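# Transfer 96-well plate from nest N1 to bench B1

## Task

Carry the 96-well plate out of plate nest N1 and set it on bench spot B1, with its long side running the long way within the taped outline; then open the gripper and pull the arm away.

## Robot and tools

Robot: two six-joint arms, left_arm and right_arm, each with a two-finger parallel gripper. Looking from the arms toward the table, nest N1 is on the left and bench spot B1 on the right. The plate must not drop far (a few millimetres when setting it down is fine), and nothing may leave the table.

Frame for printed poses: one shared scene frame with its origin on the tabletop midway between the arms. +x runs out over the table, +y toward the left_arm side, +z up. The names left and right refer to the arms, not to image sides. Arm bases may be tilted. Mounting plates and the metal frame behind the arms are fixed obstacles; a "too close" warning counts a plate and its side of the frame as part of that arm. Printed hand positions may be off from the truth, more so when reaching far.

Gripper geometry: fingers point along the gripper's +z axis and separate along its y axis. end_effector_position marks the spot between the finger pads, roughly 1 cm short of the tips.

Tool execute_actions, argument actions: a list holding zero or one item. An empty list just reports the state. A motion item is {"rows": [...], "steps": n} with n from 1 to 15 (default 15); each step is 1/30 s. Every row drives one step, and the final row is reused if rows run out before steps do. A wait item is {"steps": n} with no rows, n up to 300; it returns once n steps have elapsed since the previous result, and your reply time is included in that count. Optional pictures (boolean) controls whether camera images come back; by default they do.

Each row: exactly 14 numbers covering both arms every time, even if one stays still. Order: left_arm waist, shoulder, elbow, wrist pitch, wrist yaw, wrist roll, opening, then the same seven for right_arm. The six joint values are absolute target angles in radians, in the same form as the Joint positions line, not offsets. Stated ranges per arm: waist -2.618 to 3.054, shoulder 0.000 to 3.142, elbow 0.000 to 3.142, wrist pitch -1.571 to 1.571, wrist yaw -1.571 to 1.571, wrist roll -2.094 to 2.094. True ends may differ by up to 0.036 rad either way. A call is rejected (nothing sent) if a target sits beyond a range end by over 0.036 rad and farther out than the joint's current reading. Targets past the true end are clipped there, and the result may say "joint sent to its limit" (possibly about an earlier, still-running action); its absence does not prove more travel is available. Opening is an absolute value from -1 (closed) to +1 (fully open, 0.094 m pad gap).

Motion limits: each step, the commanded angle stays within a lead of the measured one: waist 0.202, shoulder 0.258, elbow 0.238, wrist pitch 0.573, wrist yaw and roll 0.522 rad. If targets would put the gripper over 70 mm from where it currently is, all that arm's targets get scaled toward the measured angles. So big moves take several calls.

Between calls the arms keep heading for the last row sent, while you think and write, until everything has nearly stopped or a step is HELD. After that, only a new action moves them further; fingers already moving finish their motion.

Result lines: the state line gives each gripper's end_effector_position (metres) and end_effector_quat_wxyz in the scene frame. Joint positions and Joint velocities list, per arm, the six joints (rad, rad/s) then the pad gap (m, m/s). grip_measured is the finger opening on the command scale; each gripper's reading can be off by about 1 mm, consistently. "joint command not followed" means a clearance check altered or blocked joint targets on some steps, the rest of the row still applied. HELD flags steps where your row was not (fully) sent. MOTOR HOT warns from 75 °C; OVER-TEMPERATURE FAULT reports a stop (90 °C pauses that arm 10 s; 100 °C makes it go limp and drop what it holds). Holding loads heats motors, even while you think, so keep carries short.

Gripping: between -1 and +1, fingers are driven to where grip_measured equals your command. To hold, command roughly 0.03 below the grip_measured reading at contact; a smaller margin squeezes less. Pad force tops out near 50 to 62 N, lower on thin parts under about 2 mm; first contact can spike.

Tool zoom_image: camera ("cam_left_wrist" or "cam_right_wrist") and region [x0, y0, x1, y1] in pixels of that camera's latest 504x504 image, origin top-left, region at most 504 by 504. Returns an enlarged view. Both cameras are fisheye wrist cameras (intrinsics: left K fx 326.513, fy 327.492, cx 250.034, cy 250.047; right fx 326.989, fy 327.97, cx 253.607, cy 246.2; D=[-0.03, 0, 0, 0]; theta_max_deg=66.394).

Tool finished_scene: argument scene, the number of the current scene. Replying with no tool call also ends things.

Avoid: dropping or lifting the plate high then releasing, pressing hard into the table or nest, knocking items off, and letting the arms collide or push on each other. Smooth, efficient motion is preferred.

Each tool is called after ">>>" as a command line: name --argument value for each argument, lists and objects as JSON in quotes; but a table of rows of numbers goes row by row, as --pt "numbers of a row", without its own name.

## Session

>>> execute_actions --actions '[]'

Scene clock: 0.00 s of 13200.00 s.
left_arm: end_effector_position=(+0.4630, +0.5568, +0.2458) grip_measured=+1.000 end_effector_quat_wxyz=(+0.380, -0.914, +0.131, -0.052) | right_arm: end_effector_position=(+0.5725, -0.2898, +0.3141) grip_measured=+1.000 end_effector_quat_wxyz=(+0.187, -0.308, +0.932, +0.046)
Joint positions: left_arm=[-0.102  1.586  1.126  0.621 -1.206 -1.927  0.094] | right_arm=[ 0.279  1.516  1.605 -0.564  0.518 -0.758  0.094]
Joint velocities: left_arm=[-0.002  0.007 -0.017 -0.022 -0.037  0.007  0.   ] | right_arm=[ 0.007 -0.007 -0.002 -0.037  0.022 -0.022  0.   ]
Motor temperatures (°C, as the motors report them): left_arm=[29 28 22 22 22 23] | right_arm=[34 34 25 20 24 23]

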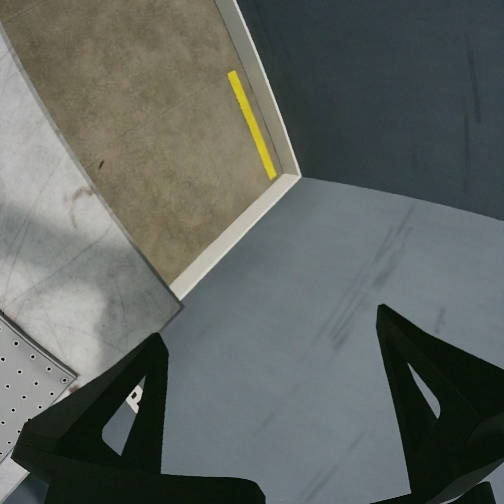

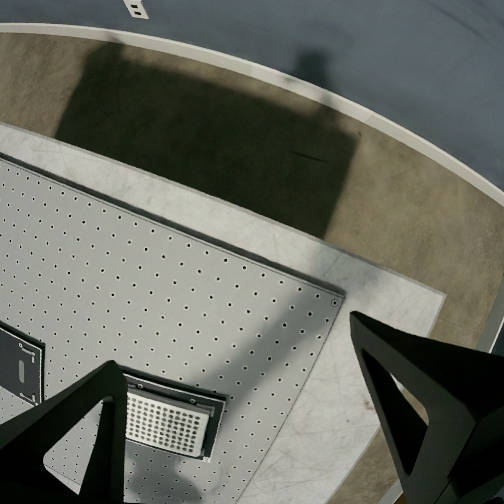

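>>> zoom_image --camera "cam_right_wrist" --region '[100, 350, 240, 490]'

>>> zoom_image --camera "cam_right_wrist" --region '[0, 280, 140, 420]'

>>> zoom_image --camera "cam_left_wrist" --region '[0, 290, 200, 490]'

Region (100, 350, 240, 490) of cam_right_wrist's 504x504 image, scaled by 3.600, with more detail than that image has.

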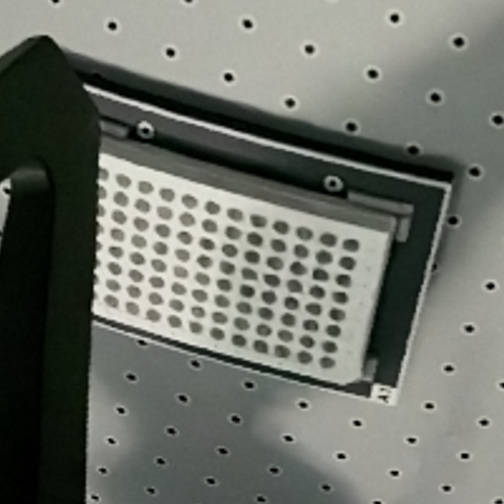

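Region (0, 280, 140, 420) of cam_right_wrist's 504x504 image, scaled by 3.600, with more detail than that image has.

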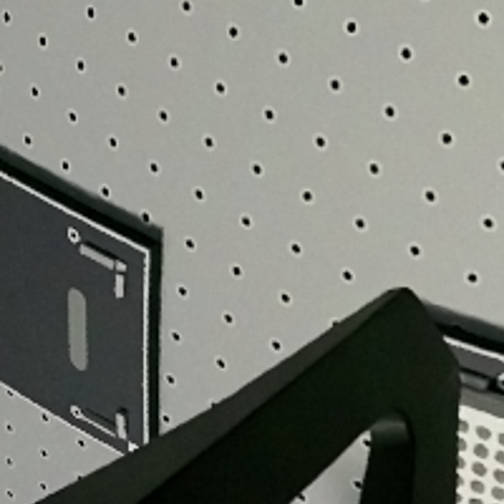

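Region (0, 290, 200, 490) of cam_left_wrist's 504x504 image, scaled by 2.520, with more detail than that image has.

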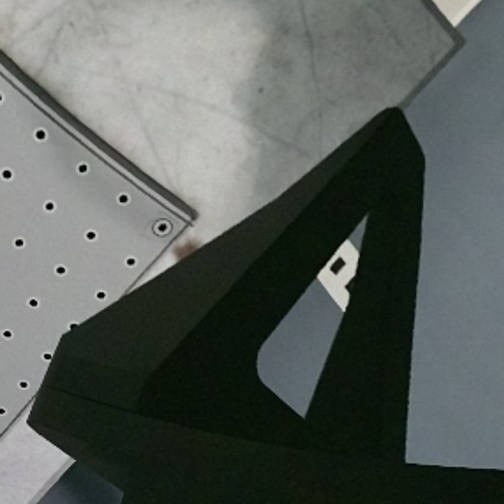

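>>> execute_actions --actions '[{"rows": [[-0.102,1.586,1.126,0.6174,-1.2047,-1.927,1,0.279,1.516,1.605,-0.5618,0.5167,-0.7619,1],[-0.102,1.586,1.126,0.6068,-1.2011,-1.927,1,0.279,1.516,1.605,-0.5555,0.5128,-0.7734,1],[-0.102,1.586,1.126,0.5899,-1.1952,-1.927,1,0.279,1.516,1.605,-0.5453,0.5065,-0.7918,1],[-0.1032,1.5864,1.1262,0.5670,-1.1872,-1.927,1,0.2776,1.5168,1.6024,-0.5315,0.4980,-0.8166,1],[-0.1068,1.5877,1.1267,0.5387,-1.1774,-1.927,1,0.2734,1.5190,1.5949,-0.5144,0.4875,-0.8474,1],[-0.1126,1.5898,1.1275,0.5055,-1.1659,-1.927,1,0.2667,1.5226,1.5828,-0.4944,0.4752,-0.8835,1],[-0.1204,1.5925,1.1286,0.4678,-1.1528,-1.927,1,0.2577,1.5274,1.5665,-0.4716,0.4612,-0.9245,1],[-0.1300,1.5959,1.1300,0.4261,-1.1383,-1.927,1,0.2465,1.5334,1.5463,-0.4465,0.4457,-0.9697,1],[-0.1413,1.5999,1.1316,0.3810,-1.1226,-1.927,1,0.2333,1.5404,1.5226,-0.4194,0.4290,-1.0187,1],[-0.1541,1.6045,1.1334,0.3330,-1.1059,-1.927,1,0.2184,1.5484,1.4957,-0.3904,0.4112,-1.0709,1],[-0.1683,1.6095,1.1355,0.2824,-1.0884,-1.927,1,0.2020,1.5572,1.4660,-0.3599,0.3924,-1.1258,1],[-0.1836,1.6149,1.1377,0.2299,-1.0701,-1.927,1,0.1842,1.5668,1.4338,-0.3283,0.3730,-1.1829,1],[-0.2000,1.6207,1.1400,0.1759,-1.0514,-1.927,1,0.1652,1.5769,1.3995,-0.2958,0.3530,-1.2415,1],[-0.2172,1.6268,1.1425,0.1210,-1.0323,-1.927,1,0.1452,1.5876,1.3635,-0.2626,0.3326,-1.3012,1],[-0.2351,1.6332,1.1450,0.0655,-1.0130,-1.927,1,0.1245,1.5987,1.3260,-0.2292,0.3120,-1.3615,1]], "steps": 15}]' --pictures false

>>> execute_actions --actions '[{"rows": [[-0.2534,1.6397,1.1476,0.0100,-0.9937,-1.927,1,0.1031,1.6101,1.2875,-0.1958,0.2914,-1.4218,1],[-0.2721,1.6463,1.1503,-0.0449,-0.9746,-1.927,1,0.0814,1.6218,1.2483,-0.1626,0.2710,-1.4815,1],[-0.2910,1.6530,1.1530,-0.0989,-0.9559,-1.927,1,0.0595,1.6335,1.2088,-0.1301,0.2510,-1.5401,1],[-0.3099,1.6597,1.1557,-0.1514,-0.9376,-1.927,1,0.0376,1.6452,1.1692,-0.0985,0.2316,-1.5972,1],[-0.3286,1.6663,1.1584,-0.2020,-0.9201,-1.927,1,0.0159,1.6569,1.1300,-0.0680,0.2128,-1.6521,1],[-0.3469,1.6728,1.1610,-0.2500,-0.9034,-1.927,1,-0.0055,1.6683,1.0915,-0.0390,0.1950,-1.7043,1],[-0.3648,1.6792,1.1635,-0.2951,-0.8877,-1.927,1,-0.0262,1.6794,1.0540,-0.0119,0.1783,-1.7533,1],[-0.3820,1.6853,1.1660,-0.3368,-0.8732,-1.927,1,-0.0462,1.6901,1.0180,0.0132,0.1628,-1.7985,1],[-0.3984,1.6911,1.1683,-0.3745,-0.8601,-1.927,1,-0.0652,1.7002,0.9837,0.0360,0.1488,-1.8395,1],[-0.4137,1.6965,1.1705,-0.4077,-0.8486,-1.927,1,-0.0830,1.7098,0.9515,0.0560,0.1365,-1.8756,1],[-0.4279,1.7015,1.1726,-0.4360,-0.8388,-1.927,1,-0.0994,1.7186,0.9218,0.0731,0.1260,-1.9064,1],[-0.4407,1.7061,1.1744,-0.4589,-0.8308,-1.927,1,-0.1143,1.7266,0.8949,0.0869,0.1175,-1.9312,1],[-0.4520,1.7101,1.1760,-0.4758,-0.8249,-1.927,1,-0.1275,1.7336,0.8712,0.0971,0.1112,-1.9496,1],[-0.4616,1.7135,1.1774,-0.4864,-0.8213,-1.927,1,-0.1387,1.7396,0.8510,0.1034,0.1073,-1.9611,1],[-0.4694,1.7162,1.1785,-0.49,-0.82,-1.927,1,-0.1477,1.7444,0.8347,0.1056,0.106,-1.965,1]], "steps": 15}]' --pictures false

>>> execute_actions --actions '[{"rows": [[-0.4752,1.7183,1.1793,-0.49,-0.82,-1.927,1,-0.1544,1.7480,0.8226,0.1056,0.106,-1.965,1],[-0.4788,1.7196,1.1798,-0.49,-0.82,-1.927,1,-0.1586,1.7502,0.8151,0.1056,0.106,-1.965,1],[-0.48,1.72,1.18,-0.49,-0.82,-1.927,1,-0.160,1.751,0.8125,0.1056,0.106,-1.965,1]], "steps": 15}]' --pictures false

Scene clock: 120.50 s of 13200.00 s.
left_arm: end_effector_position=(+0.4586, +0.4827, +0.2189) grip_measured=+1.000 end_effector_quat_wxyz=(-0.277, +0.911, -0.303, +0.043) | right_arm: end_effector_position=(+0.5518, -0.2845, +0.2514) grip_measured=+1.000 end_effector_quat_wxyz=(+0.193, -0.456, +0.868, +0.023)
Joint positions: left_arm=[-0.184  1.606  1.126  0.295 -1.081 -1.929  0.094] | right_arm=[ 0.162  1.542  1.418 -0.332  0.398 -1.138  0.094]
Joint velocities: left_arm=[-0.51   0.227  0.012 -1.37   0.535 -0.007  0.   ] | right_arm=[-0.559  0.354 -1.013  0.842 -0.549 -1.443  0.   ]
Motor temperatures (°C, as the motors report them): left_arm=[29 34 23 25 22 23] | right_arm=[33 39 27 21 24 23]
Steps of this call (steps 1 to 90: nothing new was sent; then 117.00 s passed at rest; steps 91 to 105: all 15 steps of this action). Readings (joint positions):
91: left_arm=[-0.102 1.586 1.126 0.621 -1.206 -1.927] | right_arm=[0.279 1.516 1.605 -0.564 0.518 -0.758]
92: left_arm=[-0.102 1.586 1.126 0.621 -1.205 -1.927] | right_arm=[0.279 1.516 1.605 -0.564 0.518 -0.758]
94: left_arm=[-0.102 1.586 1.126 0.617 -1.199 -1.928] | right_arm=[0.279 1.516 1.605 -0.561 0.517 -0.771]
98: left_arm=[-0.103 1.586 1.126 0.555 -1.173 -1.928] | right_arm=[0.267 1.516 1.595 -0.516 0.494 -0.848]
105: the state above

Scene clock: 121.00 s of 13200.00 s.
left_arm: end_effector_position=(+0.3744, +0.3085, +0.2154) grip_measured=+1.000 end_effector_quat_wxyz=(-0.023, +0.777, -0.629, +0.015) | right_arm: end_effector_position=(+0.3308, -0.2705, +0.0909) grip_measured=+1.000 end_effector_quat_wxyz=(-0.083, +0.732, -0.665, -0.124)
Joint positions: left_arm=[-0.437  1.706  1.151 -0.375 -0.846 -1.929  0.094] | right_arm=[-0.132  1.725  0.881  0.024  0.162 -1.851  0.094]
Joint velocities: left_arm=[-0.286  0.095  0.037 -0.696  0.242 -0.022  0.   ] | right_arm=[-0.315  0.139 -0.579  0.256 -0.256 -0.725  0.   ]
Motor temperatures (°C, as the motors report them): left_arm=[29 34 23 25 22 23] | right_arm=[33 39 27 21 24 23]
Steps of this call (steps 1 to 15: all 15 steps of this action). Readings (joint positions):
1: left_arm=[-0.202 1.614 1.126 0.246 -1.063 -1.929] | right_arm=[0.141 1.556 1.381 -0.301 0.381 -1.191]
2: left_arm=[-0.221 1.623 1.126 0.196 -1.045 -1.929] | right_arm=[0.120 1.571 1.342 -0.270 0.362 -1.246]
4: left_arm=[-0.259 1.641 1.127 0.091 -1.007 -1.929] | right_arm=[0.077 1.605 1.260 -0.212 0.325 -1.356]
8: left_arm=[-0.334 1.673 1.137 -0.114 -0.935 -1.929] | right_arm=[-0.012 1.667 1.095 -0.108 0.252 -1.573]
15: the state above

Scene clock: 121.50 s of 13200.00 s.
left_arm: end_effector_position=(+0.3579, +0.2972, +0.2202) grip_measured=+1.000 end_effector_quat_wxyz=(+0.006, +0.750, -0.662, +0.004) | right_arm: end_effector_position=(+0.3164, -0.2704, +0.0849) grip_measured=+1.000 end_effector_quat_wxyz=(-0.096, +0.756, -0.635, -0.123)
Joint positions: left_arm=[-0.462  1.714  1.157 -0.467 -0.819 -1.929  0.094] | right_arm=[-0.159  1.738  0.828  0.095  0.126 -1.952  0.094]
Joint velocities: left_arm=[-0.012 -0.002 -0.007 -0.081 -0.051 -0.037  0.   ] | right_arm=[-0.012 -0.007 -0.002 -0.051 -0.037 -0.037  0.   ]
Motor temperatures (°C, as the motors report them): left_arm=[29 34 23 25 22 23] | right_arm=[33 39 26 21 24 23]
Steps of this call (steps 1 to 15: all 15 steps of this action). Readings (joint positions):
1: left_arm=[-0.446 1.709 1.152 -0.395 -0.839 -1.929] | right_arm=[-0.142 1.729 0.863 0.035 0.156 -1.872]
2: left_arm=[-0.453 1.712 1.153 -0.411 -0.834 -1.929] | right_arm=[-0.150 1.733 0.849 0.042 0.151 -1.889]
4: left_arm=[-0.461 1.714 1.154 -0.434 -0.826 -1.929] | right_arm=[-0.158 1.737 0.832 0.052 0.143 -1.913]
8: left_arm=[-0.462 1.714 1.156 -0.457 -0.821 -1.929] | right_arm=[-0.159 1.738 0.828 0.074 0.132 -1.938]
15: the state above

>>> execute_actions --actions '[]'

Scene clock: 127.87 s of 13200.00 s.
left_arm: end_effector_position=(+0.3574, +0.2973, +0.2202) grip_measured=+1.000 end_effector_quat_wxyz=(+0.007, +0.749, -0.662, +0.003) | right_arm: end_effector_position=(+0.3174, -0.2703, +0.0848) grip_measured=+1.000 end_effector_quat_wxyz=(-0.098, +0.757, -0.634, -0.122)
Joint positions: left_arm=[-0.462  1.714  1.157 -0.47  -0.819 -1.929  0.094] | right_arm=[-0.159  1.738  0.828  0.099  0.124 -1.955  0.094]
Joint velocities: left_arm=[ 0.012  0.002 -0.007 -0.051  0.007  0.007  0.   ] | right_arm=[-0.007  0.002 -0.012  0.022  0.066  0.007  0.   ]
Motor temperatures (°C, as the motors report them): left_arm=[30 33 23 24 22 23] | right_arm=[33 38 26 21 24 23]
Steps of this call (steps 1 to 15: the robot went on to your last target; steps 16 to 90: nothing new was sent; then 3.37 s passed at rest). Readings (joint positions):
1: left_arm=[-0.462 1.714 1.157 -0.468 -0.819 -1.929] | right_arm=[-0.159 1.738 0.828 0.096 0.126 -1.952]
2: left_arm=[-0.462 1.714 1.157 -0.468 -0.819 -1.929] | right_arm=[-0.159 1.738 0.828 0.096 0.125 -1.953]
4: left_arm=[-0.462 1.714 1.157 -0.469 -0.819 -1.929] | right_arm=[-0.159 1.738 0.828 0.097 0.125 -1.954]
8: left_arm=[-0.462 1.714 1.157 -0.470 -0.819 -1.929] | right_arm=[-0.159 1.738 0.828 0.098 0.125 -1.955]
90: the state above
All arms were judged still, so your last target was given up. Only a new action makes them travel on or press farther. Fingers that are still opening or closing keep moving.

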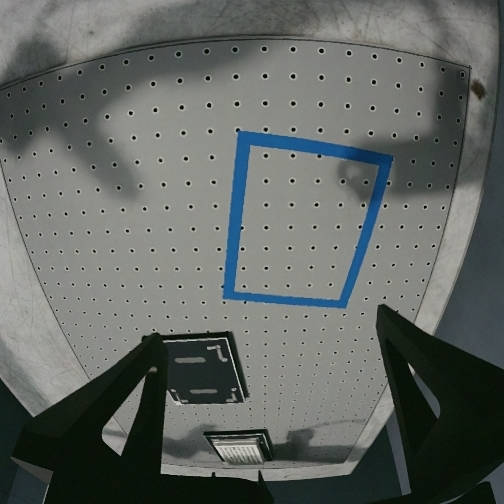

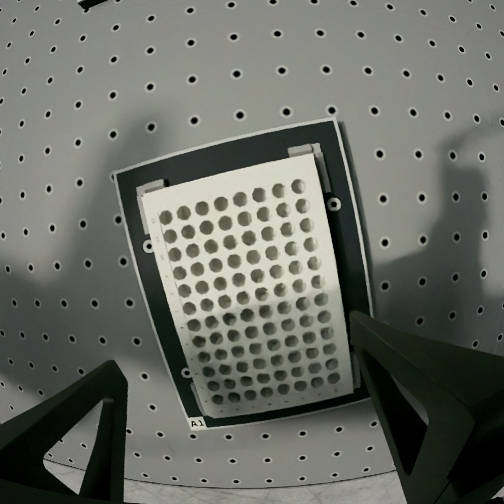

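>>> zoom_image --camera "cam_left_wrist" --region '[200, 110, 420, 330]'

>>> zoom_image --camera "cam_left_wrist" --region '[140, 270, 380, 504]'

>>> zoom_image --camera "cam_right_wrist" --region '[120, 130, 360, 300]'

>>> zoom_image --camera "cam_right_wrist" --region '[160, 280, 400, 450]'

Region (200, 110, 420, 330) of cam_left_wrist's 504x504 image, scaled by 2.291, with more detail than that image has.

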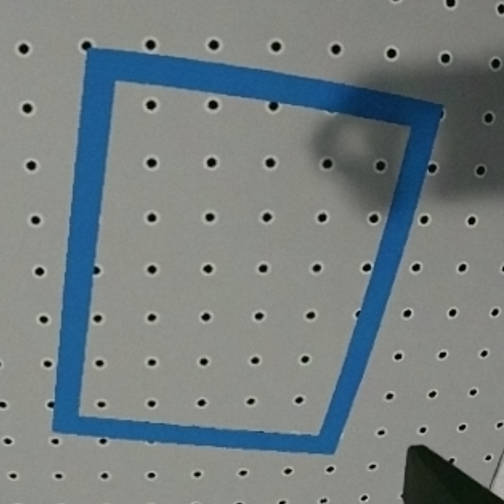

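Region (140, 270, 380, 504) of cam_left_wrist's 504x504 image, scaled by 2.100, with more detail than that image has; it fills the top 491 rows of this view, and the rest is white.

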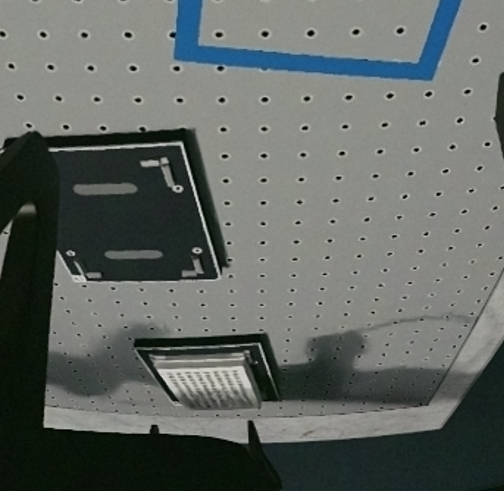

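Region (120, 130, 360, 300) of cam_right_wrist's 504x504 image, scaled by 2.100, with more detail than that image has; it fills the top 357 rows of this view, and the rest is white.

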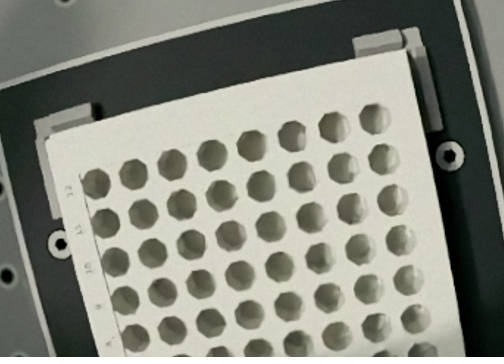

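Region (160, 280, 400, 450) of cam_right_wrist's 504x504 image, scaled by 2.100, with more detail than that image has; it fills the top 357 rows of this view, and the rest is white.

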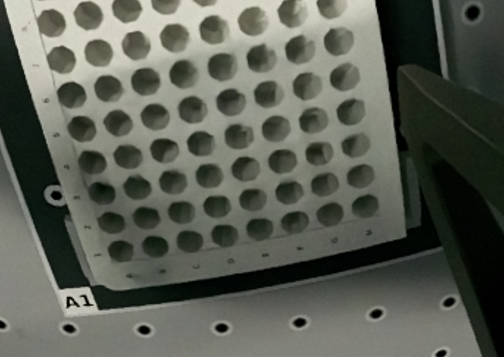

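>>> zoom_image --camera "cam_right_wrist" --region '[130, 175, 214, 259]'

>>> zoom_image --camera "cam_right_wrist" --region '[265, 140, 349, 224]'

>>> zoom_image --camera "cam_right_wrist" --region '[170, 350, 254, 434]'

>>> zoom_image --camera "cam_right_wrist" --region '[290, 305, 374, 405]'

Region (130, 175, 214, 259) of cam_right_wrist's 504x504 image, scaled by 6.000, with more detail than that image has.

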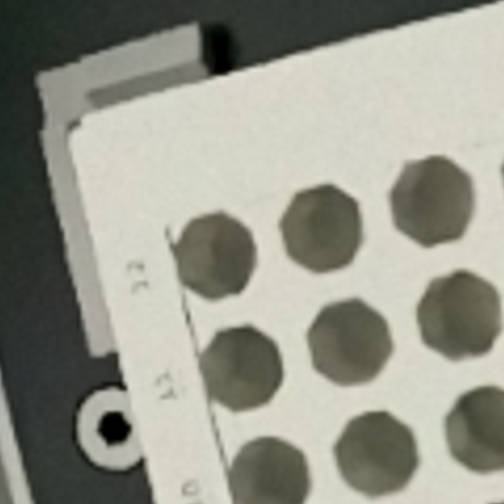

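Region (265, 140, 349, 224) of cam_right_wrist's 504x504 image, scaled by 6.000, with more detail than that image has.

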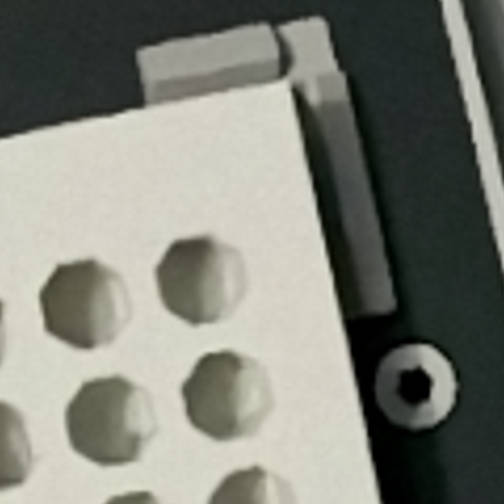

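Region (170, 350, 254, 434) of cam_right_wrist's 504x504 image, scaled by 6.000, with more detail than that image has.

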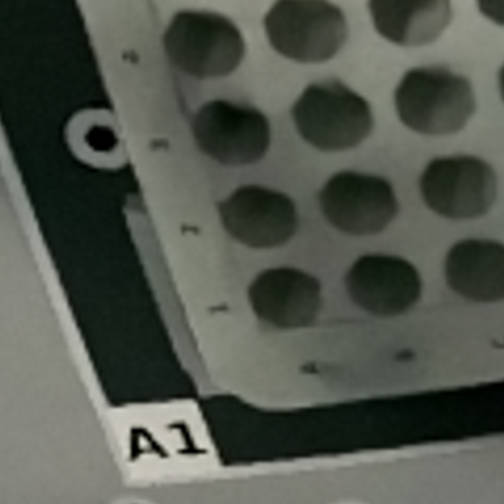

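Region (290, 305, 374, 405) of cam_right_wrist's 504x504 image, scaled by 5.040, with more detail than that image has; it fills the left 423 columns of this view, and the rest is white.

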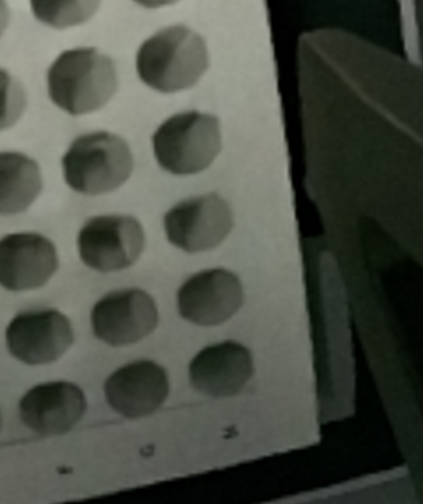

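>>> execute_actions --actions '[{"rows": [[-0.476,1.72,1.18,-0.475,-0.8192,-1.9221,1,-0.160,1.751,0.825,0.1064,0.1048,-1.9657,1],[-0.473,1.72,1.18,-0.4585,-0.8169,-1.9139,1,-0.160,1.751,0.838,0.1087,0.1016,-1.9676,1],[-0.470,1.72,1.18,-0.4458,-0.8132,-1.9007,1,-0.160,1.751,0.850,0.1122,0.0968,-1.9706,1],[-0.4687,1.7228,1.1821,-0.4356,-0.8082,-1.8832,1,-0.1604,1.7515,0.8505,0.1165,0.0907,-1.9743,1],[-0.4650,1.7309,1.1881,-0.4230,-0.8022,-1.8617,1,-0.1615,1.7529,0.8518,0.1214,0.0837,-1.9784,1],[-0.4590,1.7439,1.1978,-0.4084,-0.7952,-1.8368,1,-0.1634,1.7552,0.8540,0.1267,0.0764,-1.9829,1],[-0.4511,1.7611,1.2106,-0.3922,-0.7873,-1.8090,1,-0.1658,1.7582,0.8569,0.1319,0.0691,-1.9873,1],[-0.4414,1.7823,1.2264,-0.3744,-0.7788,-1.7787,1,-0.1688,1.7619,0.8605,0.1368,0.0621,-1.9914,1],[-0.4301,1.8068,1.2446,-0.3556,-0.7697,-1.7464,1,-0.1723,1.7661,0.8646,0.1411,0.0561,-1.9951,1],[-0.4175,1.8342,1.2650,-0.3359,-0.7602,-1.7127,1,-0.1761,1.7709,0.8693,0.1446,0.0512,-1.9981,1],[-0.4038,1.8640,1.2872,-0.3156,-0.7504,-1.6780,1,-0.1804,1.7761,0.8743,0.1469,0.0480,-2.0000,1],[-0.3892,1.8957,1.3109,-0.2950,-0.7405,-1.6428,1,-0.1848,1.7816,0.8796,0.1477,0.0468,-2.0007,1],[-0.3739,1.9289,1.3356,-0.2744,-0.7306,-1.6076,1,-0.1895,1.7874,0.8852,0.1477,0.0468,-2.0007,1],[-0.3582,1.9631,1.3610,-0.2541,-0.7208,-1.5729,1,-0.1944,1.7934,0.8910,0.1477,0.0468,-2.0007,1],[-0.3423,1.9977,1.3868,-0.2344,-0.7113,-1.5392,1,-0.1993,1.7994,0.8969,0.1477,0.0468,-2.0007,1]], "steps": 15}]' --pictures false

>>> execute_actions --actions '[{"rows": [[-0.3263,2.0323,1.4126,-0.2156,-0.7022,-1.5069,1,-0.2041,1.8054,0.9027,0.1477,0.0468,-2.0007,1],[-0.3106,2.0665,1.4380,-0.1978,-0.6937,-1.4766,1,-0.2090,1.8114,0.9085,0.1477,0.0468,-2.0007,1],[-0.2953,2.0997,1.4627,-0.1816,-0.6858,-1.4488,1,-0.2137,1.8172,0.9141,0.1477,0.0468,-2.0007,1],[-0.2807,2.1314,1.4864,-0.1670,-0.6788,-1.4239,1,-0.2181,1.8227,0.9194,0.1477,0.0468,-2.0007,1],[-0.2670,2.1612,1.5086,-0.1544,-0.6728,-1.4024,1,-0.2224,1.8279,0.9244,0.1477,0.0468,-2.0007,1],[-0.2544,2.1886,1.5290,-0.1442,-0.6678,-1.3849,1,-0.2262,1.8327,0.9291,0.1477,0.0468,-2.0007,1],[-0.2431,2.2131,1.5472,-0.1365,-0.6641,-1.3717,1,-0.2297,1.8369,0.9332,0.1477,0.0468,-2.0007,1],[-0.2334,2.2343,1.5630,-0.1317,-0.6618,-1.3635,1,-0.2327,1.8406,0.9368,0.1477,0.0468,-2.0007,1],[-0.2255,2.2515,1.5758,-0.130,-0.661,-1.3606,1,-0.2351,1.8436,0.9397,0.1477,0.0468,-2.0007,1],[-0.2195,2.2645,1.5855,-0.130,-0.661,-1.3606,1,-0.2370,1.8459,0.9419,0.1477,0.0468,-2.0007,1],[-0.2158,2.2726,1.5915,-0.130,-0.661,-1.3606,1,-0.2381,1.8473,0.9432,0.1477,0.0468,-2.0007,1],[-0.2145,2.2754,1.5936,-0.130,-0.661,-1.3606,1,-0.2385,1.8478,0.9437,0.1477,0.0468,-2.0007,1]], "steps": 12}]' --pictures false

Scene clock: 248.37 s of 13200.00 s.
left_arm: end_effector_position=(+0.3962, +0.2760, +0.1632) grip_measured=+1.000 end_effector_quat_wxyz=(+0.007, +0.708, -0.706, +0.019) | right_arm: end_effector_position=(+0.3339, -0.2732, +0.0763) grip_measured=+1.000 end_effector_quat_wxyz=(-0.123, +0.756, -0.634, -0.110)
Joint positions: left_arm=[-0.369  1.927  1.331 -0.32  -0.748 -1.675  0.094] | right_arm=[-0.185  1.766  0.865  0.135  0.073 -1.986  0.094]
Joint velocities: left_arm=[0.476 0.979 0.725 0.535 0.344 0.96  0.   ] | right_arm=[-0.134  0.193  0.178  0.007 -0.051 -0.051  0.   ]
Motor temperatures (°C, as the motors report them): left_arm=[31 31 23 23 22 23] | right_arm=[31 36 25 20 24 23]
Steps of this call (steps 1 to 90: nothing new was sent; then 117.00 s passed at rest; steps 91 to 105: all 15 steps of this action). Readings (joint positions):
91: left_arm=[-0.462 1.714 1.157 -0.470 -0.819 -1.929] | right_arm=[-0.159 1.738 0.828 0.099 0.124 -1.955]
92: left_arm=[-0.462 1.714 1.157 -0.470 -0.818 -1.927] | right_arm=[-0.159 1.738 0.828 0.099 0.123 -1.956]
94: left_arm=[-0.462 1.714 1.157 -0.465 -0.815 -1.917] | right_arm=[-0.159 1.738 0.828 0.101 0.120 -1.958]
98: left_arm=[-0.455 1.738 1.182 -0.438 -0.801 -1.863] | right_arm=[-0.159 1.738 0.828 0.113 0.103 -1.968]
105: the state above

Scene clock: 248.77 s of 13200.00 s.
left_arm: end_effector_position=(+0.3954, +0.2664, +0.0444) grip_measured=+1.000 end_effector_quat_wxyz=(-0.016, -0.653, +0.757, +0.006) | right_arm: end_effector_position=(+0.3349, -0.2885, +0.0560) grip_measured=+1.000 end_effector_quat_wxyz=(-0.108, +0.749, -0.645, -0.106)
Joint positions: left_arm=[-0.206  2.27   1.56  -0.162 -0.668 -1.401  0.094] | right_arm=[-0.233  1.824  0.919  0.142  0.067 -1.991  0.094]
Joint velocities: left_arm=[0.183 0.315 0.154 0.081 0.051 0.256 0.   ] | right_arm=[-0.051  0.037  0.061  0.007 -0.037  0.037  0.   ]
Motor temperatures (°C, as the motors report them): left_arm=[31 31 23 23 22 23] | right_arm=[31 36 25 20 24 23]
Steps of this call (steps 1 to 12: all 12 steps of this action). Readings (joint positions):
1: left_arm=[-0.352 1.963 1.357 -0.301 -0.739 -1.643] | right_arm=[-0.190 1.772 0.871 0.137 0.071 -1.987]
2: left_arm=[-0.336 1.998 1.382 -0.281 -0.730 -1.612] | right_arm=[-0.195 1.778 0.878 0.139 0.070 -1.988]
4: left_arm=[-0.303 2.070 1.431 -0.245 -0.712 -1.552] | right_arm=[-0.205 1.790 0.889 0.140 0.069 -1.989]
8: left_arm=[-0.244 2.195 1.515 -0.188 -0.683 -1.452] | right_arm=[-0.222 1.812 0.907 0.142 0.067 -1.991]
12: the state above

>>> execute_actions --actions '[]'

Scene clock: 252.23 s of 13200.00 s.
left_arm: end_effector_position=(+0.3991, +0.2665, +0.0395) grip_measured=+1.000 end_effector_quat_wxyz=(-0.013, -0.646, +0.764, +0.001) | right_arm: end_effector_position=(+0.3350, -0.2889, +0.0555) grip_measured=+1.000 end_effector_quat_wxyz=(-0.108, +0.749, -0.645, -0.106)
Joint positions: left_arm=[-0.198  2.283  1.574 -0.144 -0.659 -1.366  0.094] | right_arm=[-0.234  1.826  0.92   0.142  0.065 -1.991  0.094]
Joint velocities: left_arm=[-0.012  0.002  0.002 -0.007  0.081  0.066  0.   ] | right_arm=[ 0.012 -0.017  0.017 -0.095  0.051 -0.037  0.   ]
Motor temperatures (°C, as the motors report them): left_arm=[32 32 23 23 22 23] | right_arm=[31 36 25 20 24 23]
Steps of this call (steps 1 to 30: the robot went on to your last target; steps 31 to 90: nothing new was sent; then 0.47 s passed at rest). Readings (joint positions):
1: left_arm=[-0.201 2.278 1.563 -0.160 -0.666 -1.394] | right_arm=[-0.233 1.825 0.920 0.142 0.067 -1.991]
2: left_arm=[-0.198 2.282 1.564 -0.159 -0.665 -1.388] | right_arm=[-0.234 1.826 0.920 0.142 0.067 -1.991]
4: left_arm=[-0.198 2.283 1.564 -0.158 -0.663 -1.380] | right_arm=[-0.234 1.826 0.920 0.142 0.066 -1.991]
8: left_arm=[-0.198 2.283 1.572 -0.149 -0.661 -1.372] | right_arm=[-0.234 1.826 0.920 0.142 0.065 -1.991]
90: the state above
All arms were judged still, so your last target was given up. Only a new action makes them travel on or press farther. Fingers that are still opening or closing keep moving.

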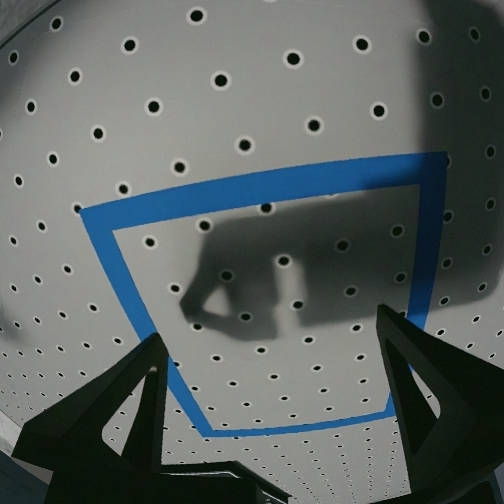

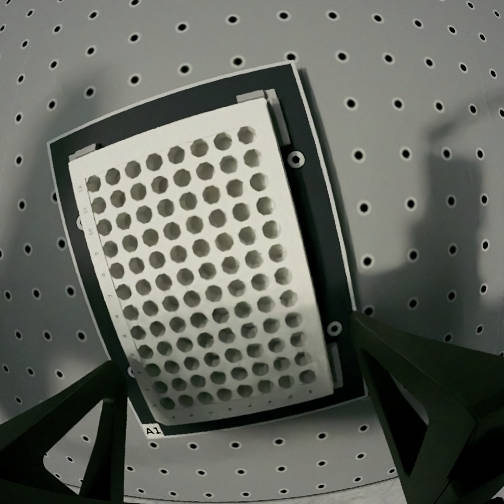

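>>> zoom_image --camera "cam_right_wrist" --region '[60, 145, 144, 229]'

>>> zoom_image --camera "cam_right_wrist" --region '[215, 95, 299, 179]'

>>> zoom_image --camera "cam_right_wrist" --region '[100, 345, 200, 445]'

>>> zoom_image --camera "cam_right_wrist" --region '[270, 305, 370, 405]'

Region (60, 145, 144, 229) of cam_right_wrist's 504x504 image, scaled by 6.000, with more detail than that image has.

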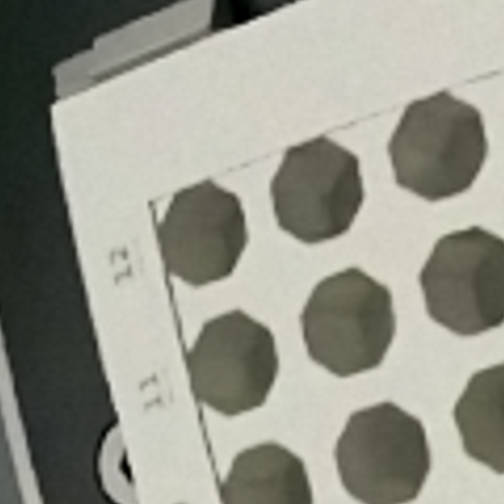

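Region (215, 95, 299, 179) of cam_right_wrist's 504x504 image, scaled by 6.000, with more detail than that image has.

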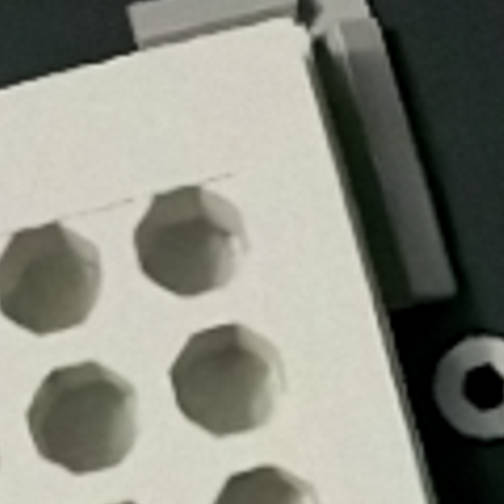

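Region (100, 345, 200, 445) of cam_right_wrist's 504x504 image, scaled by 5.040, with more detail than that image has.

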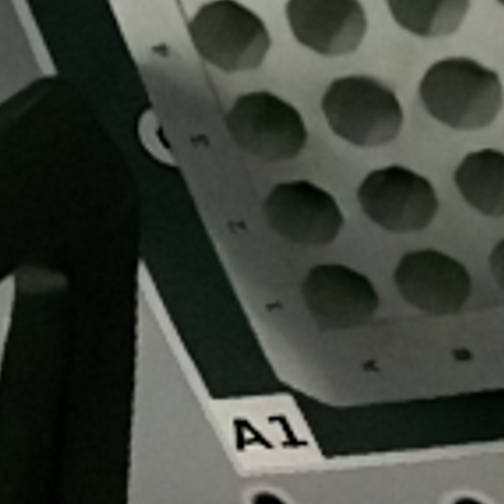

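Region (270, 305, 370, 405) of cam_right_wrist's 504x504 image, scaled by 5.040, with more detail than that image has.

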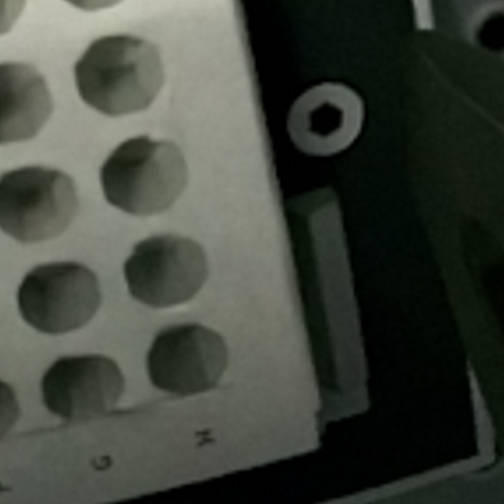

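>>> execute_actions --actions '[{"rows": [[-0.2145,2.2754,1.5936,-0.130,-0.661,-1.3606,1,-0.2385,1.8483,0.9437,0.1477,0.0468,-2.0007,1],[-0.2145,2.2754,1.5936,-0.130,-0.661,-1.3606,1,-0.2385,1.8496,0.9437,0.1477,0.0468,-2.0007,1],[-0.2145,2.2754,1.5936,-0.130,-0.661,-1.3606,1,-0.2385,1.8517,0.9437,0.1477,0.0468,-2.0007,1],[-0.2145,2.2754,1.5936,-0.130,-0.661,-1.3606,1,-0.2385,1.8545,0.9445,0.1477,0.0468,-2.0007,1],[-0.2145,2.2754,1.5936,-0.130,-0.661,-1.3606,1,-0.2385,1.8579,0.9460,0.1477,0.0468,-2.0007,1],[-0.2145,2.2754,1.5936,-0.130,-0.661,-1.3606,1,-0.2385,1.8618,0.9478,0.1477,0.0468,-2.0007,1],[-0.2145,2.2754,1.5936,-0.130,-0.661,-1.3606,1,-0.2385,1.8662,0.9500,0.1477,0.0468,-2.0007,1],[-0.2145,2.2754,1.5936,-0.130,-0.661,-1.3606,1,-0.2385,1.8708,0.9525,0.1477,0.0468,-2.0007,1],[-0.2145,2.2754,1.5936,-0.130,-0.661,-1.3606,1,-0.2385,1.8757,0.9553,0.1477,0.0468,-2.0007,1],[-0.2145,2.2754,1.5936,-0.130,-0.661,-1.3606,1,-0.2385,1.8807,0.9584,0.1477,0.0468,-2.0007,1],[-0.2145,2.2754,1.5936,-0.130,-0.661,-1.3606,1,-0.2385,1.8857,0.9618,0.1477,0.0468,-2.0007,1],[-0.2145,2.2754,1.5936,-0.130,-0.661,-1.3606,1,-0.2385,1.8907,0.9654,0.1477,0.0468,-2.0007,1],[-0.2145,2.2754,1.5936,-0.130,-0.661,-1.3606,1,-0.2385,1.8956,0.9689,0.1477,0.0468,-2.0007,1],[-0.2145,2.2754,1.5936,-0.130,-0.661,-1.3606,1,-0.2385,1.9002,0.9723,0.1477,0.0468,-2.0007,1],[-0.2145,2.2754,1.5936,-0.130,-0.661,-1.3606,1,-0.2385,1.9046,0.9755,0.1477,0.0468,-2.0007,1]], "steps": 15}]' --pictures false

>>> execute_actions --actions '[{"rows": [[-0.2145,2.2754,1.5936,-0.130,-0.661,-1.3606,1,-0.2385,1.9085,0.9785,0.1477,0.0468,-2.0007,1],[-0.2145,2.2754,1.5936,-0.130,-0.661,-1.3606,1,-0.2385,1.9119,0.9812,0.1477,0.0468,-2.0007,1],[-0.2145,2.2754,1.5936,-0.130,-0.661,-1.3606,1,-0.2385,1.9147,0.9834,0.1477,0.0468,-2.0007,1],[-0.2145,2.2754,1.5936,-0.130,-0.661,-1.3606,1,-0.2385,1.9168,0.9850,0.1477,0.0468,-2.0007,1],[-0.2145,2.2754,1.5936,-0.130,-0.661,-1.3606,1,-0.2385,1.9181,0.9861,0.1477,0.0468,-2.0007,1],[-0.2145,2.2754,1.5936,-0.130,-0.661,-1.3606,1,-0.2385,1.9186,0.9865,0.1477,0.0468,-2.0007,0.97],[-0.2145,2.2754,1.5936,-0.130,-0.661,-1.3606,1,-0.2385,1.9186,0.9865,0.1477,0.0468,-2.0007,0.94],[-0.2145,2.2754,1.5936,-0.130,-0.661,-1.3606,1,-0.2385,1.9186,0.9865,0.1477,0.0468,-2.0007,0.91],[-0.2145,2.2754,1.5936,-0.130,-0.661,-1.3606,1,-0.2385,1.9186,0.9865,0.1477,0.0468,-2.0007,0.88]], "steps": 9}]' --pictures false

>>> execute_actions --actions '[{"rows": [[-0.2145,2.2754,1.5936,-0.130,-0.661,-1.3606,1,-0.2385,1.9186,0.9865,0.1477,0.0468,-2.0007,0.855],[-0.2145,2.2754,1.5936,-0.130,-0.661,-1.3606,1,-0.2385,1.9186,0.9865,0.1477,0.0468,-2.0007,0.83],[-0.2145,2.2754,1.5936,-0.130,-0.661,-1.3606,1,-0.2385,1.9186,0.9865,0.1477,0.0468,-2.0007,0.81],[-0.2145,2.2754,1.5936,-0.130,-0.661,-1.3606,1,-0.2385,1.9186,0.9865,0.1477,0.0468,-2.0007,0.792],[-0.2145,2.2754,1.5936,-0.130,-0.661,-1.3606,1,-0.2385,1.9186,0.9865,0.1477,0.0468,-2.0007,0.777],[-0.2145,2.2754,1.5936,-0.130,-0.661,-1.3606,1,-0.2385,1.9186,0.9865,0.1477,0.0468,-2.0007,0.764],[-0.2145,2.2754,1.5936,-0.130,-0.661,-1.3606,1,-0.2385,1.9186,0.9865,0.1477,0.0468,-2.0007,0.752],[-0.2145,2.2754,1.5936,-0.130,-0.661,-1.3606,1,-0.2385,1.9186,0.9865,0.1477,0.0468,-2.0007,0.74],[-0.2145,2.2754,1.5936,-0.130,-0.661,-1.3606,1,-0.2385,1.9186,0.9865,0.1477,0.0468,-2.0007,0.727],[-0.2145,2.2754,1.5936,-0.130,-0.661,-1.3606,1,-0.2385,1.9186,0.9865,0.1477,0.0468,-2.0007,0.714],[-0.2145,2.2754,1.5936,-0.130,-0.661,-1.3606,1,-0.2385,1.9186,0.9865,0.1477,0.0468,-2.0007,0.70]], "steps": 13}]'

Scene clock: 372.73 s of 13200.00 s.
left_arm: end_effector_position=(+0.3992, +0.2665, +0.0395) grip_measured=+1.000 end_effector_quat_wxyz=(-0.013, -0.646, +0.763, +0.001) | right_arm: end_effector_position=(+0.3302, -0.2832, +0.0446) grip_measured=+1.000 end_effector_quat_wxyz=(-0.104, +0.750, -0.643, -0.115)
Joint positions: left_arm=[-0.198  2.283  1.574 -0.144 -0.659 -1.366  0.094] | right_arm=[-0.234  1.876  0.946  0.145  0.065 -1.991  0.094]
Joint velocities: left_arm=[-0.012  0.012 -0.007 -0.051 -0.051 -0.037  0.   ] | right_arm=[ 0.002  0.134  0.1    0.007 -0.037 -0.022  0.   ]
Motor temperatures (°C, as the motors report them): left_arm=[34 35 23 23 22 23] | right_arm=[29 35 25 20 24 23]
Steps of this call (steps 1 to 90: nothing new was sent; then 117.00 s passed at rest; steps 91 to 105: all 15 steps of this action). Readings (joint positions):
91: left_arm=[-0.198 2.283 1.574 -0.144 -0.659 -1.366] | right_arm=[-0.234 1.826 0.920 0.142 0.065 -1.991]
92: left_arm=[-0.198 2.283 1.574 -0.144 -0.659 -1.366] | right_arm=[-0.234 1.826 0.920 0.142 0.065 -1.991]
94: left_arm=[-0.198 2.283 1.574 -0.144 -0.659 -1.366] | right_arm=[-0.234 1.826 0.920 0.142 0.065 -1.991]
98: left_arm=[-0.198 2.283 1.574 -0.144 -0.659 -1.366] | right_arm=[-0.234 1.835 0.922 0.145 0.065 -1.991]
105: the state above

Scene clock: 373.03 s of 13200.00 s.
left_arm: end_effector_position=(+0.3992, +0.2665, +0.0395) grip_measured=+1.000 end_effector_quat_wxyz=(-0.013, -0.646, +0.763, +0.001) | right_arm: end_effector_position=(+0.3307, -0.2816, +0.0400) grip_measured=+0.896 end_effector_quat_wxyz=(-0.104, +0.750, -0.643, -0.117)
Joint positions: left_arm=[-0.198  2.283  1.574 -0.144 -0.659 -1.366  0.094] | right_arm=[-0.234  1.896  0.963  0.145  0.065 -1.992  0.089]
Joint velocities: left_arm=[ 0.002 -0.002  0.012 -0.037 -0.066  0.007  0.   ] | right_arm=[-0.002  0.012 -0.002  0.037 -0.022 -0.037 -0.025]
Motor temperatures (°C, as the motors report them): left_arm=[34 35 23 23 22 23] | right_arm=[29 35 25 20 24 23]
Steps of this call (steps 1 to 9: all 9 steps of this action). Readings (joint positions):
1: left_arm=[-0.198 2.283 1.574 -0.144 -0.659 -1.366] | right_arm=[-0.234 1.880 0.950 0.145 0.065 -1.991]
2: left_arm=[-0.198 2.283 1.574 -0.144 -0.659 -1.366] | right_arm=[-0.234 1.884 0.953 0.145 0.065 -1.991]
4: left_arm=[-0.198 2.283 1.574 -0.144 -0.659 -1.366] | right_arm=[-0.234 1.891 0.958 0.145 0.065 -1.991]
8: left_arm=[-0.198 2.283 1.574 -0.144 -0.659 -1.366] | right_arm=[-0.234 1.896 0.963 0.145 0.065 -1.991]
9: the state above

Scene clock: 373.47 s of 13200.00 s.
left_arm: end_effector_position=(+0.3992, +0.2665, +0.0395) grip_measured=+1.000 end_effector_quat_wxyz=(-0.013, -0.646, +0.763, +0.001) | right_arm: end_effector_position=(+0.3306, -0.2816, +0.0401) grip_measured=+0.733 end_effector_quat_wxyz=(-0.103, +0.750, -0.643, -0.117)
Joint positions: left_arm=[-0.198  2.283  1.574 -0.144 -0.659 -1.366  0.094] | right_arm=[-0.234  1.896  0.963  0.145  0.065 -1.992  0.081]
Joint velocities: left_arm=[ 0.002  0.002  0.002 -0.066  0.007  0.022  0.   ] | right_arm=[-0.017 -0.012 -0.002  0.007 -0.022 -0.022  0.   ]
Motor temperatures (°C, as the motors report them): left_arm=[34 35 23 23 22 23] | right_arm=[29 35 25 20 24 23]
Steps of this call (steps 1 to 13: all 13 steps of this action). Readings (joint positions):
1: left_arm=[-0.198 2.283 1.574 -0.144 -0.659 -1.366] | right_arm=[-0.234 1.896 0.963 0.145 0.065 -1.992]
2: left_arm=[-0.198 2.283 1.574 -0.144 -0.659 -1.366] | right_arm=[-0.234 1.896 0.963 0.145 0.065 -1.992]
4: left_arm=[-0.198 2.283 1.574 -0.144 -0.659 -1.366] | right_arm=[-0.234 1.896 0.963 0.145 0.065 -1.992]
8: left_arm=[-0.198 2.283 1.574 -0.144 -0.659 -1.366] | right_arm=[-0.234 1.896 0.963 0.145 0.065 -1.992]
13: the state above

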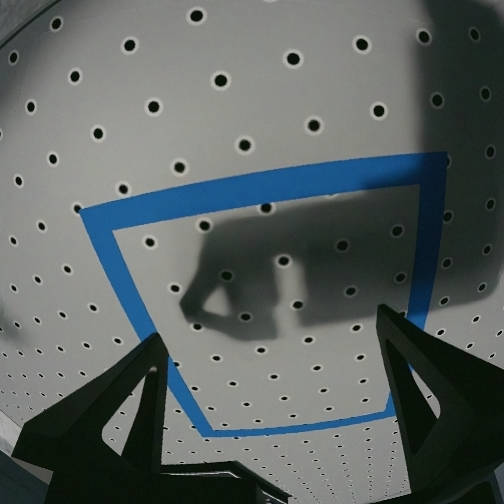

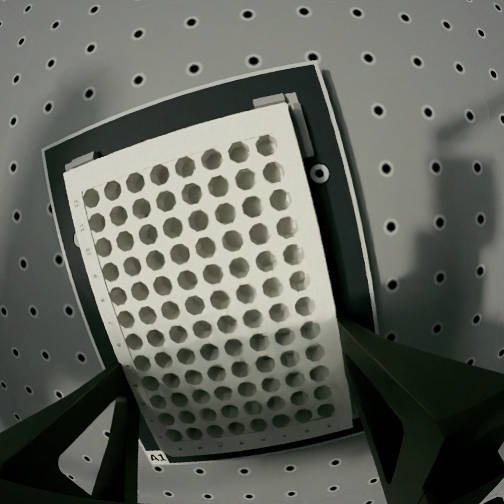

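>>> zoom_image --camera "cam_right_wrist" --region '[90, 340, 210, 460]'

>>> zoom_image --camera "cam_right_wrist" --region '[280, 300, 410, 430]'

>>> zoom_image --camera "cam_right_wrist" --region '[55, 160, 139, 244]'

>>> zoom_image --camera "cam_right_wrist" --region '[235, 100, 319, 184]'

Region (90, 340, 210, 460) of cam_right_wrist's 504x504 image, scaled by 4.200, with more detail than that image has.

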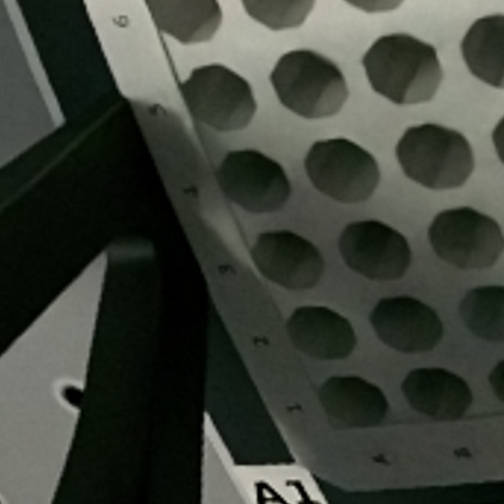

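Region (280, 300, 410, 430) of cam_right_wrist's 504x504 image, scaled by 3.877, with more detail than that image has.

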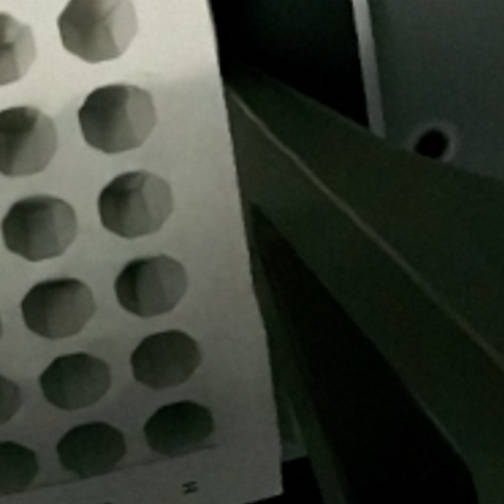

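Region (55, 160, 139, 244) of cam_right_wrist's 504x504 image, scaled by 6.000, with more detail than that image has.

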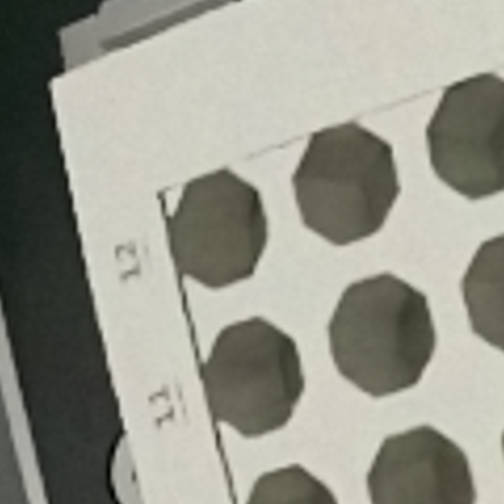

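Region (235, 100, 319, 184) of cam_right_wrist's 504x504 image, scaled by 6.000, with more detail than that image has.

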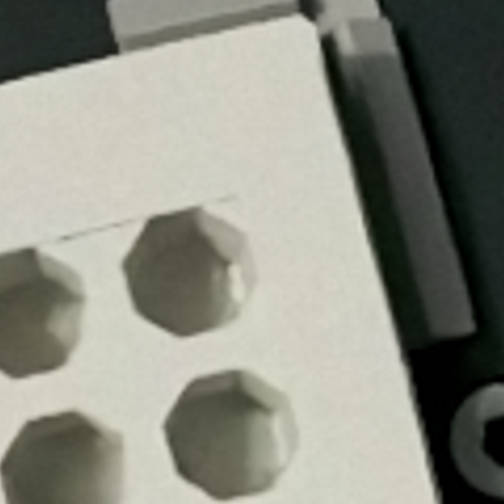

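>>> zoom_image --camera "cam_left_wrist" --region '[70, 100, 170, 200]'

>>> zoom_image --camera "cam_left_wrist" --region '[300, 25, 400, 135]'

>>> zoom_image --camera "cam_left_wrist" --region '[140, 270, 240, 370]'

>>> zoom_image --camera "cam_left_wrist" --region '[330, 220, 430, 340]'

Region (70, 100, 170, 200) of cam_left_wrist's 504x504 image, scaled by 5.040, with more detail than that image has.

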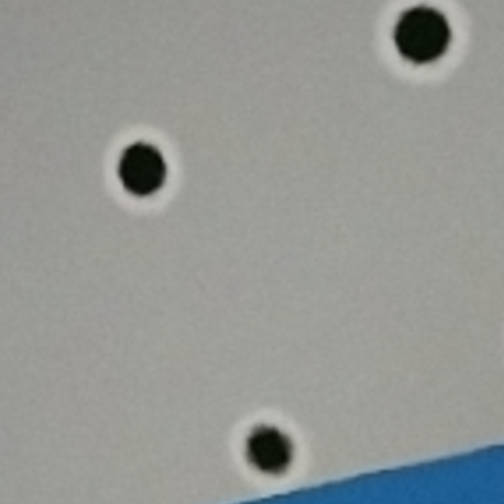

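Region (300, 25, 400, 135) of cam_left_wrist's 504x504 image, scaled by 4.582, with more detail than that image has; it fills the left 458 columns of this view, and the rest is white.

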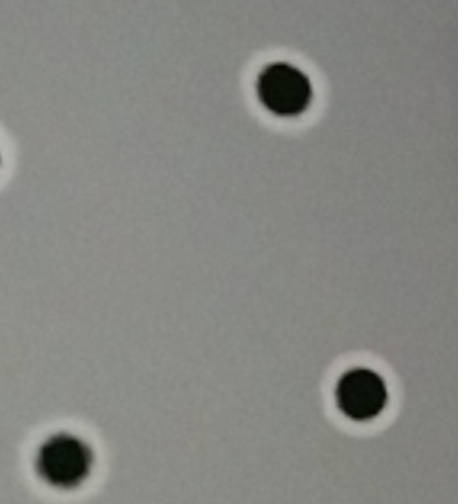

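Region (140, 270, 240, 370) of cam_left_wrist's 504x504 image, scaled by 5.040, with more detail than that image has.

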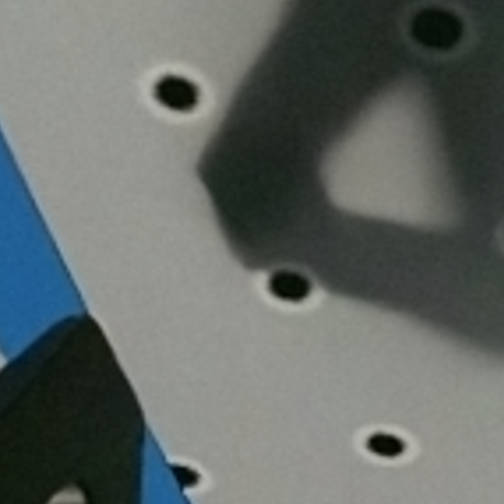

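Region (330, 220, 430, 340) of cam_left_wrist's 504x504 image, scaled by 4.200, with more detail than that image has.

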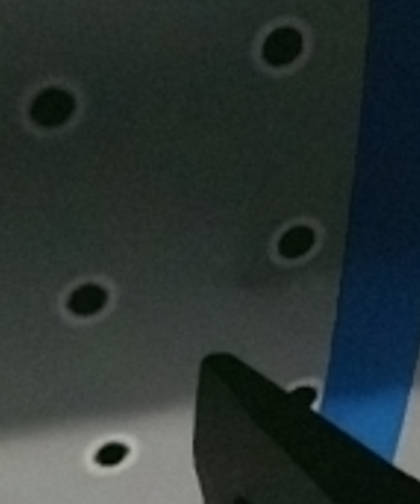

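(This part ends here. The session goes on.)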